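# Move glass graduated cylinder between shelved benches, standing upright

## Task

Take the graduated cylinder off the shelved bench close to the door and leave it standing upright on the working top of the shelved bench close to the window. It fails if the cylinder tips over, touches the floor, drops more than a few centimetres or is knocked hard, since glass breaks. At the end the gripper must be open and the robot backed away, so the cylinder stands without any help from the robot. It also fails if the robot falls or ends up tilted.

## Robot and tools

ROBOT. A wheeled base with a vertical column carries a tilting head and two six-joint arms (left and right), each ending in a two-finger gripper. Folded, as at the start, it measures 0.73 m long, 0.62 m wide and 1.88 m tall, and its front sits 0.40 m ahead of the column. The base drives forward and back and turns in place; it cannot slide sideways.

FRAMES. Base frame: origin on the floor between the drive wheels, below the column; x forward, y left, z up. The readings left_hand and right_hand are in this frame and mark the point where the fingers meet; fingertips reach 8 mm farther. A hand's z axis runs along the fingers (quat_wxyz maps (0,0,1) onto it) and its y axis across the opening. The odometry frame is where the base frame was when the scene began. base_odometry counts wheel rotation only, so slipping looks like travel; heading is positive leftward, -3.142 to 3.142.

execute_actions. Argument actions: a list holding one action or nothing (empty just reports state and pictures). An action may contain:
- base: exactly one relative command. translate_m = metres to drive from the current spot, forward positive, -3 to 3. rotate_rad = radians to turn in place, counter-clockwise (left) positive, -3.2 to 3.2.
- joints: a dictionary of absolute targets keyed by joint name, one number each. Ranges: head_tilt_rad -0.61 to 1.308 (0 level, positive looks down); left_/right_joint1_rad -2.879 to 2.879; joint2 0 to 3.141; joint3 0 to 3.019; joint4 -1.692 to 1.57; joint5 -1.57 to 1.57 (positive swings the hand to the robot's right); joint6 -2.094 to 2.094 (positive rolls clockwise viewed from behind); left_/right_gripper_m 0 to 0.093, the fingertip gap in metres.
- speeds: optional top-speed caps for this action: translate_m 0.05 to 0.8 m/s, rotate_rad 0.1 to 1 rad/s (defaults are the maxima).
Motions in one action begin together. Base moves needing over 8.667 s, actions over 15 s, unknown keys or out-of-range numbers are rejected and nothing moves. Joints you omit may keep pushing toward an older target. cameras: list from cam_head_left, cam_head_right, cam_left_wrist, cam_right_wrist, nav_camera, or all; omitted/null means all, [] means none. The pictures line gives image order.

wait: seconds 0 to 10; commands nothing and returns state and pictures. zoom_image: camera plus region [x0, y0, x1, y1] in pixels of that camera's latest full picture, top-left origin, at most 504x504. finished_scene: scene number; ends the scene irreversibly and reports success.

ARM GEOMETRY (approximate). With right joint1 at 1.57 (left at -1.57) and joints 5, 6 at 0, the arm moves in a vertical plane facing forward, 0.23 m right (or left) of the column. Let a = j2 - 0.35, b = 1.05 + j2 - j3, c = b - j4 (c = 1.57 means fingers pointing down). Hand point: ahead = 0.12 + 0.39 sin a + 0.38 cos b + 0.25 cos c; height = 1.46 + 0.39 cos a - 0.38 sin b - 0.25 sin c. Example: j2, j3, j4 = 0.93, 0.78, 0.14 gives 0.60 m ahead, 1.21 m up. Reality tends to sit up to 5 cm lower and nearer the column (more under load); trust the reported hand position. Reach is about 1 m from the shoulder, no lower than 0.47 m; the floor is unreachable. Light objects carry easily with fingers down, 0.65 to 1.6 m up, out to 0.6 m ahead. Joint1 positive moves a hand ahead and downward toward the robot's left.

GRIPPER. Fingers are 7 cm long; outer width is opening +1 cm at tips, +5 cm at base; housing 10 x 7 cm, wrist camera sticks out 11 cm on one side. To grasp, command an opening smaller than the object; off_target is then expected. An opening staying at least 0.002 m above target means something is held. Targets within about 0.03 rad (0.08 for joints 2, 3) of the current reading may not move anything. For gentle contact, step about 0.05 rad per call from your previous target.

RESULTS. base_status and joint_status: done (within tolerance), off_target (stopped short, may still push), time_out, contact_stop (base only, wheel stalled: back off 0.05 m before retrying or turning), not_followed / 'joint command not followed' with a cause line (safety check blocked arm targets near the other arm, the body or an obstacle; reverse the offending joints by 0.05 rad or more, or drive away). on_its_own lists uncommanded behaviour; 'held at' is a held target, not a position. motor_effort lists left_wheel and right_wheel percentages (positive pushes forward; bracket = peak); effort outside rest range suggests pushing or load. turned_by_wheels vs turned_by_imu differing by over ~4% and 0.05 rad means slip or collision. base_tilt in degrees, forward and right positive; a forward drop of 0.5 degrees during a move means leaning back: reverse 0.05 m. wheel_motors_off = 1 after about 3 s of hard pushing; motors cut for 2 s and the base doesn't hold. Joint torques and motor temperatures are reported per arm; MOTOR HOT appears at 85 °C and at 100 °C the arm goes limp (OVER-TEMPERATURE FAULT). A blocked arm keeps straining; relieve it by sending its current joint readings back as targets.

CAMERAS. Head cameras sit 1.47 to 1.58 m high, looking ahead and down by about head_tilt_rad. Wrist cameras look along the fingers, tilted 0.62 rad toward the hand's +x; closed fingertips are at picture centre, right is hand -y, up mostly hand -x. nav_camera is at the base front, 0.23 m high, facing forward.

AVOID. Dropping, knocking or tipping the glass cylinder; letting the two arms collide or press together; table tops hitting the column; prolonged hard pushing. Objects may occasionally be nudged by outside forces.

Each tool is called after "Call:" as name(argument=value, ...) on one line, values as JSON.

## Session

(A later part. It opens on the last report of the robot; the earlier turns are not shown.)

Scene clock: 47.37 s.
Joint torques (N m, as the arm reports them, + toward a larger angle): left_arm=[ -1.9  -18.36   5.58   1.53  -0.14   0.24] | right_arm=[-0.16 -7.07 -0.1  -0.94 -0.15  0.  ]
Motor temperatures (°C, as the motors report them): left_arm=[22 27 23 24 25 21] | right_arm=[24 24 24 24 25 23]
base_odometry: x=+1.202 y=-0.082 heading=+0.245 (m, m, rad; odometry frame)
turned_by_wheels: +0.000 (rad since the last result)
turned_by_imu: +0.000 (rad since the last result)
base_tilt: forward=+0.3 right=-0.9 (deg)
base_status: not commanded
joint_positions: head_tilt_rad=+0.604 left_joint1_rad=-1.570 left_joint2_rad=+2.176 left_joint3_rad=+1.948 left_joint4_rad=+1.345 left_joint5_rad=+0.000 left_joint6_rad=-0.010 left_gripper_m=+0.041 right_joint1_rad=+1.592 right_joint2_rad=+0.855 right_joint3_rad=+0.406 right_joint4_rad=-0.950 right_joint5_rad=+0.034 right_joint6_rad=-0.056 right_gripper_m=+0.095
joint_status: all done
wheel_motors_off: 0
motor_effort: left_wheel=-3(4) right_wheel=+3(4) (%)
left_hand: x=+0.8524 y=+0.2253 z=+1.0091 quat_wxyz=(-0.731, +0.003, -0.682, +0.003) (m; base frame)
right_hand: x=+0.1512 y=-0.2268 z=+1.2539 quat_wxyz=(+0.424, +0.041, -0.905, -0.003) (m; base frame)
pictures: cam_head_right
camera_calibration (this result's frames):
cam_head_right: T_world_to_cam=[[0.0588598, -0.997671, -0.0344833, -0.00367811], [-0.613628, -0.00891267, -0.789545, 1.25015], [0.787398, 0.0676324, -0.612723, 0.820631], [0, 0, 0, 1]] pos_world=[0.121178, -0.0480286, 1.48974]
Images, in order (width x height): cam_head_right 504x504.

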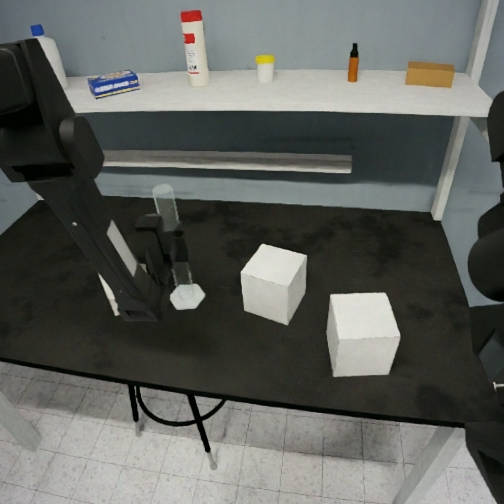

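Call:
execute_actions(actions=[{"joints":{"left_gripper_m":0.09,"left_joint2_rad":2.176,"left_joint3_rad":1.948}}], cameras=[])

Call:
execute_actions(actions=[{"base":{"translate_m":-0.3},"speeds":{"translate_m":0.3}}], cameras=["cam_head_right"])

Scene clock: 48.47 s.
Joint torques (N m, as the arm reports them, + toward a larger angle): left_arm=[ -1.71 -21.44   3.52   1.62  -0.12   0.24] | right_arm=[-0.11 -7.04 -0.03 -0.95 -0.15  0.  ]
Motor temperatures (°C, as the motors report them): left_arm=[22 27 23 24 25 21] | right_arm=[24 24 24 24 25 23]
base_odometry: x=+1.202 y=-0.082 heading=+0.245 (m, m, rad; odometry frame)
turned_by_wheels: +0.000 (rad since the last result)
turned_by_imu: +0.000 (rad since the last result)
base_tilt: forward=+0.3 right=-0.9 (deg)
base_status: not commanded
joint_positions: head_tilt_rad=+0.604 left_joint1_rad=-1.570 left_joint2_rad=+2.176 left_joint3_rad=+1.948 left_joint4_rad=+1.345 left_joint5_rad=+0.000 left_joint6_rad=-0.010 left_gripper_m=+0.090 right_joint1_rad=+1.592 right_joint2_rad=+0.855 right_joint3_rad=+0.406 right_joint4_rad=-0.950 right_joint5_rad=+0.034 right_joint6_rad=-0.056 right_gripper_m=+0.095
joint_status: all done
wheel_motors_off: 0
motor_effort: left_wheel=-3(3) right_wheel=+3(3) (%)
left_hand: x=+0.8524 y=+0.2253 z=+1.0091 quat_wxyz=(-0.731, +0.003, -0.682, +0.003) (m; base frame)
right_hand: x=+0.1512 y=-0.2268 z=+1.2539 quat_wxyz=(+0.424, +0.041, -0.905, -0.003) (m; base frame)
pictures: none
No camera images: the call's "cameras" was empty. Leave "cameras" out to get every camera's image.

Scene clock: 50.67 s.
Joint torques (N m, as the arm reports them, + toward a larger angle): left_arm=[ -2.21 -21.5    3.7    1.61  -0.15   0.19] | right_arm=[-0.11 -7.07  0.22 -0.94 -0.14  0.  ]
Motor temperatures (°C, as the motors report them): left_arm=[22 27 23 24 25 21] | right_arm=[24 24 24 24 25 23]
base_odometry: x=+0.911 y=-0.155 heading=+0.244 (m, m, rad; odometry frame)
turned_by_wheels: -0.001 (rad since the last result)
turned_by_imu: -0.002 (rad since the last result)
base_tilt: forward=+0.3 right=-0.9 (deg)
base_status: done
joint_positions: head_tilt_rad=+0.604 left_joint1_rad=-1.570 left_joint2_rad=+2.176 left_joint3_rad=+1.948 left_joint4_rad=+1.345 left_joint5_rad=+0.000 left_joint6_rad=-0.010 left_gripper_m=+0.090 right_joint1_rad=+1.592 right_joint2_rad=+0.855 right_joint3_rad=+0.403 right_joint4_rad=-0.950 right_joint5_rad=+0.034 right_joint6_rad=-0.056 right_gripper_m=+0.095
joint_status: not commanded
wheel_motors_off: 0
motor_effort: left_wheel=-3(45) right_wheel=+1(45) (%)
left_hand: x=+0.8524 y=+0.2253 z=+1.0091 quat_wxyz=(-0.731, +0.003, -0.682, +0.003) (m; base frame)
right_hand: x=+0.1493 y=-0.2269 z=+1.2544 quat_wxyz=(+0.425, +0.041, -0.904, -0.003) (m; base frame)
pictures: cam_head_right
camera_calibration (this result's frames):
cam_head_right: T_world_to_cam=[[0.0588513, -0.997671, -0.0344979, -0.00365529], [-0.613823, -0.00891267, -0.789393, 1.24992], [0.787247, 0.0676324, -0.612918, 0.820939], [0, 0, 0, 1]] pos_world=[0.121166, -0.0480286, 1.48972]
Images, in order (width x height): cam_head_right 504x504.

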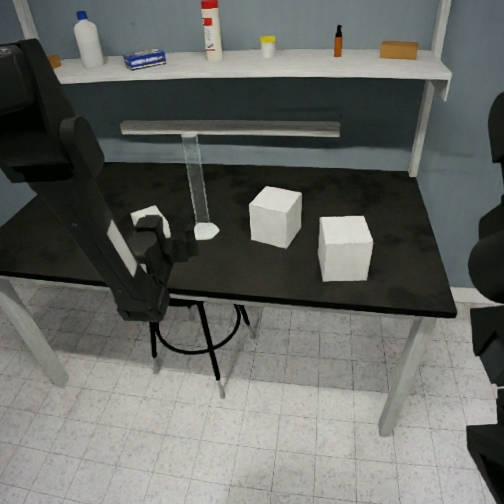

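Call:
finished_scene(scene=2)

The scene is finished: the task was done.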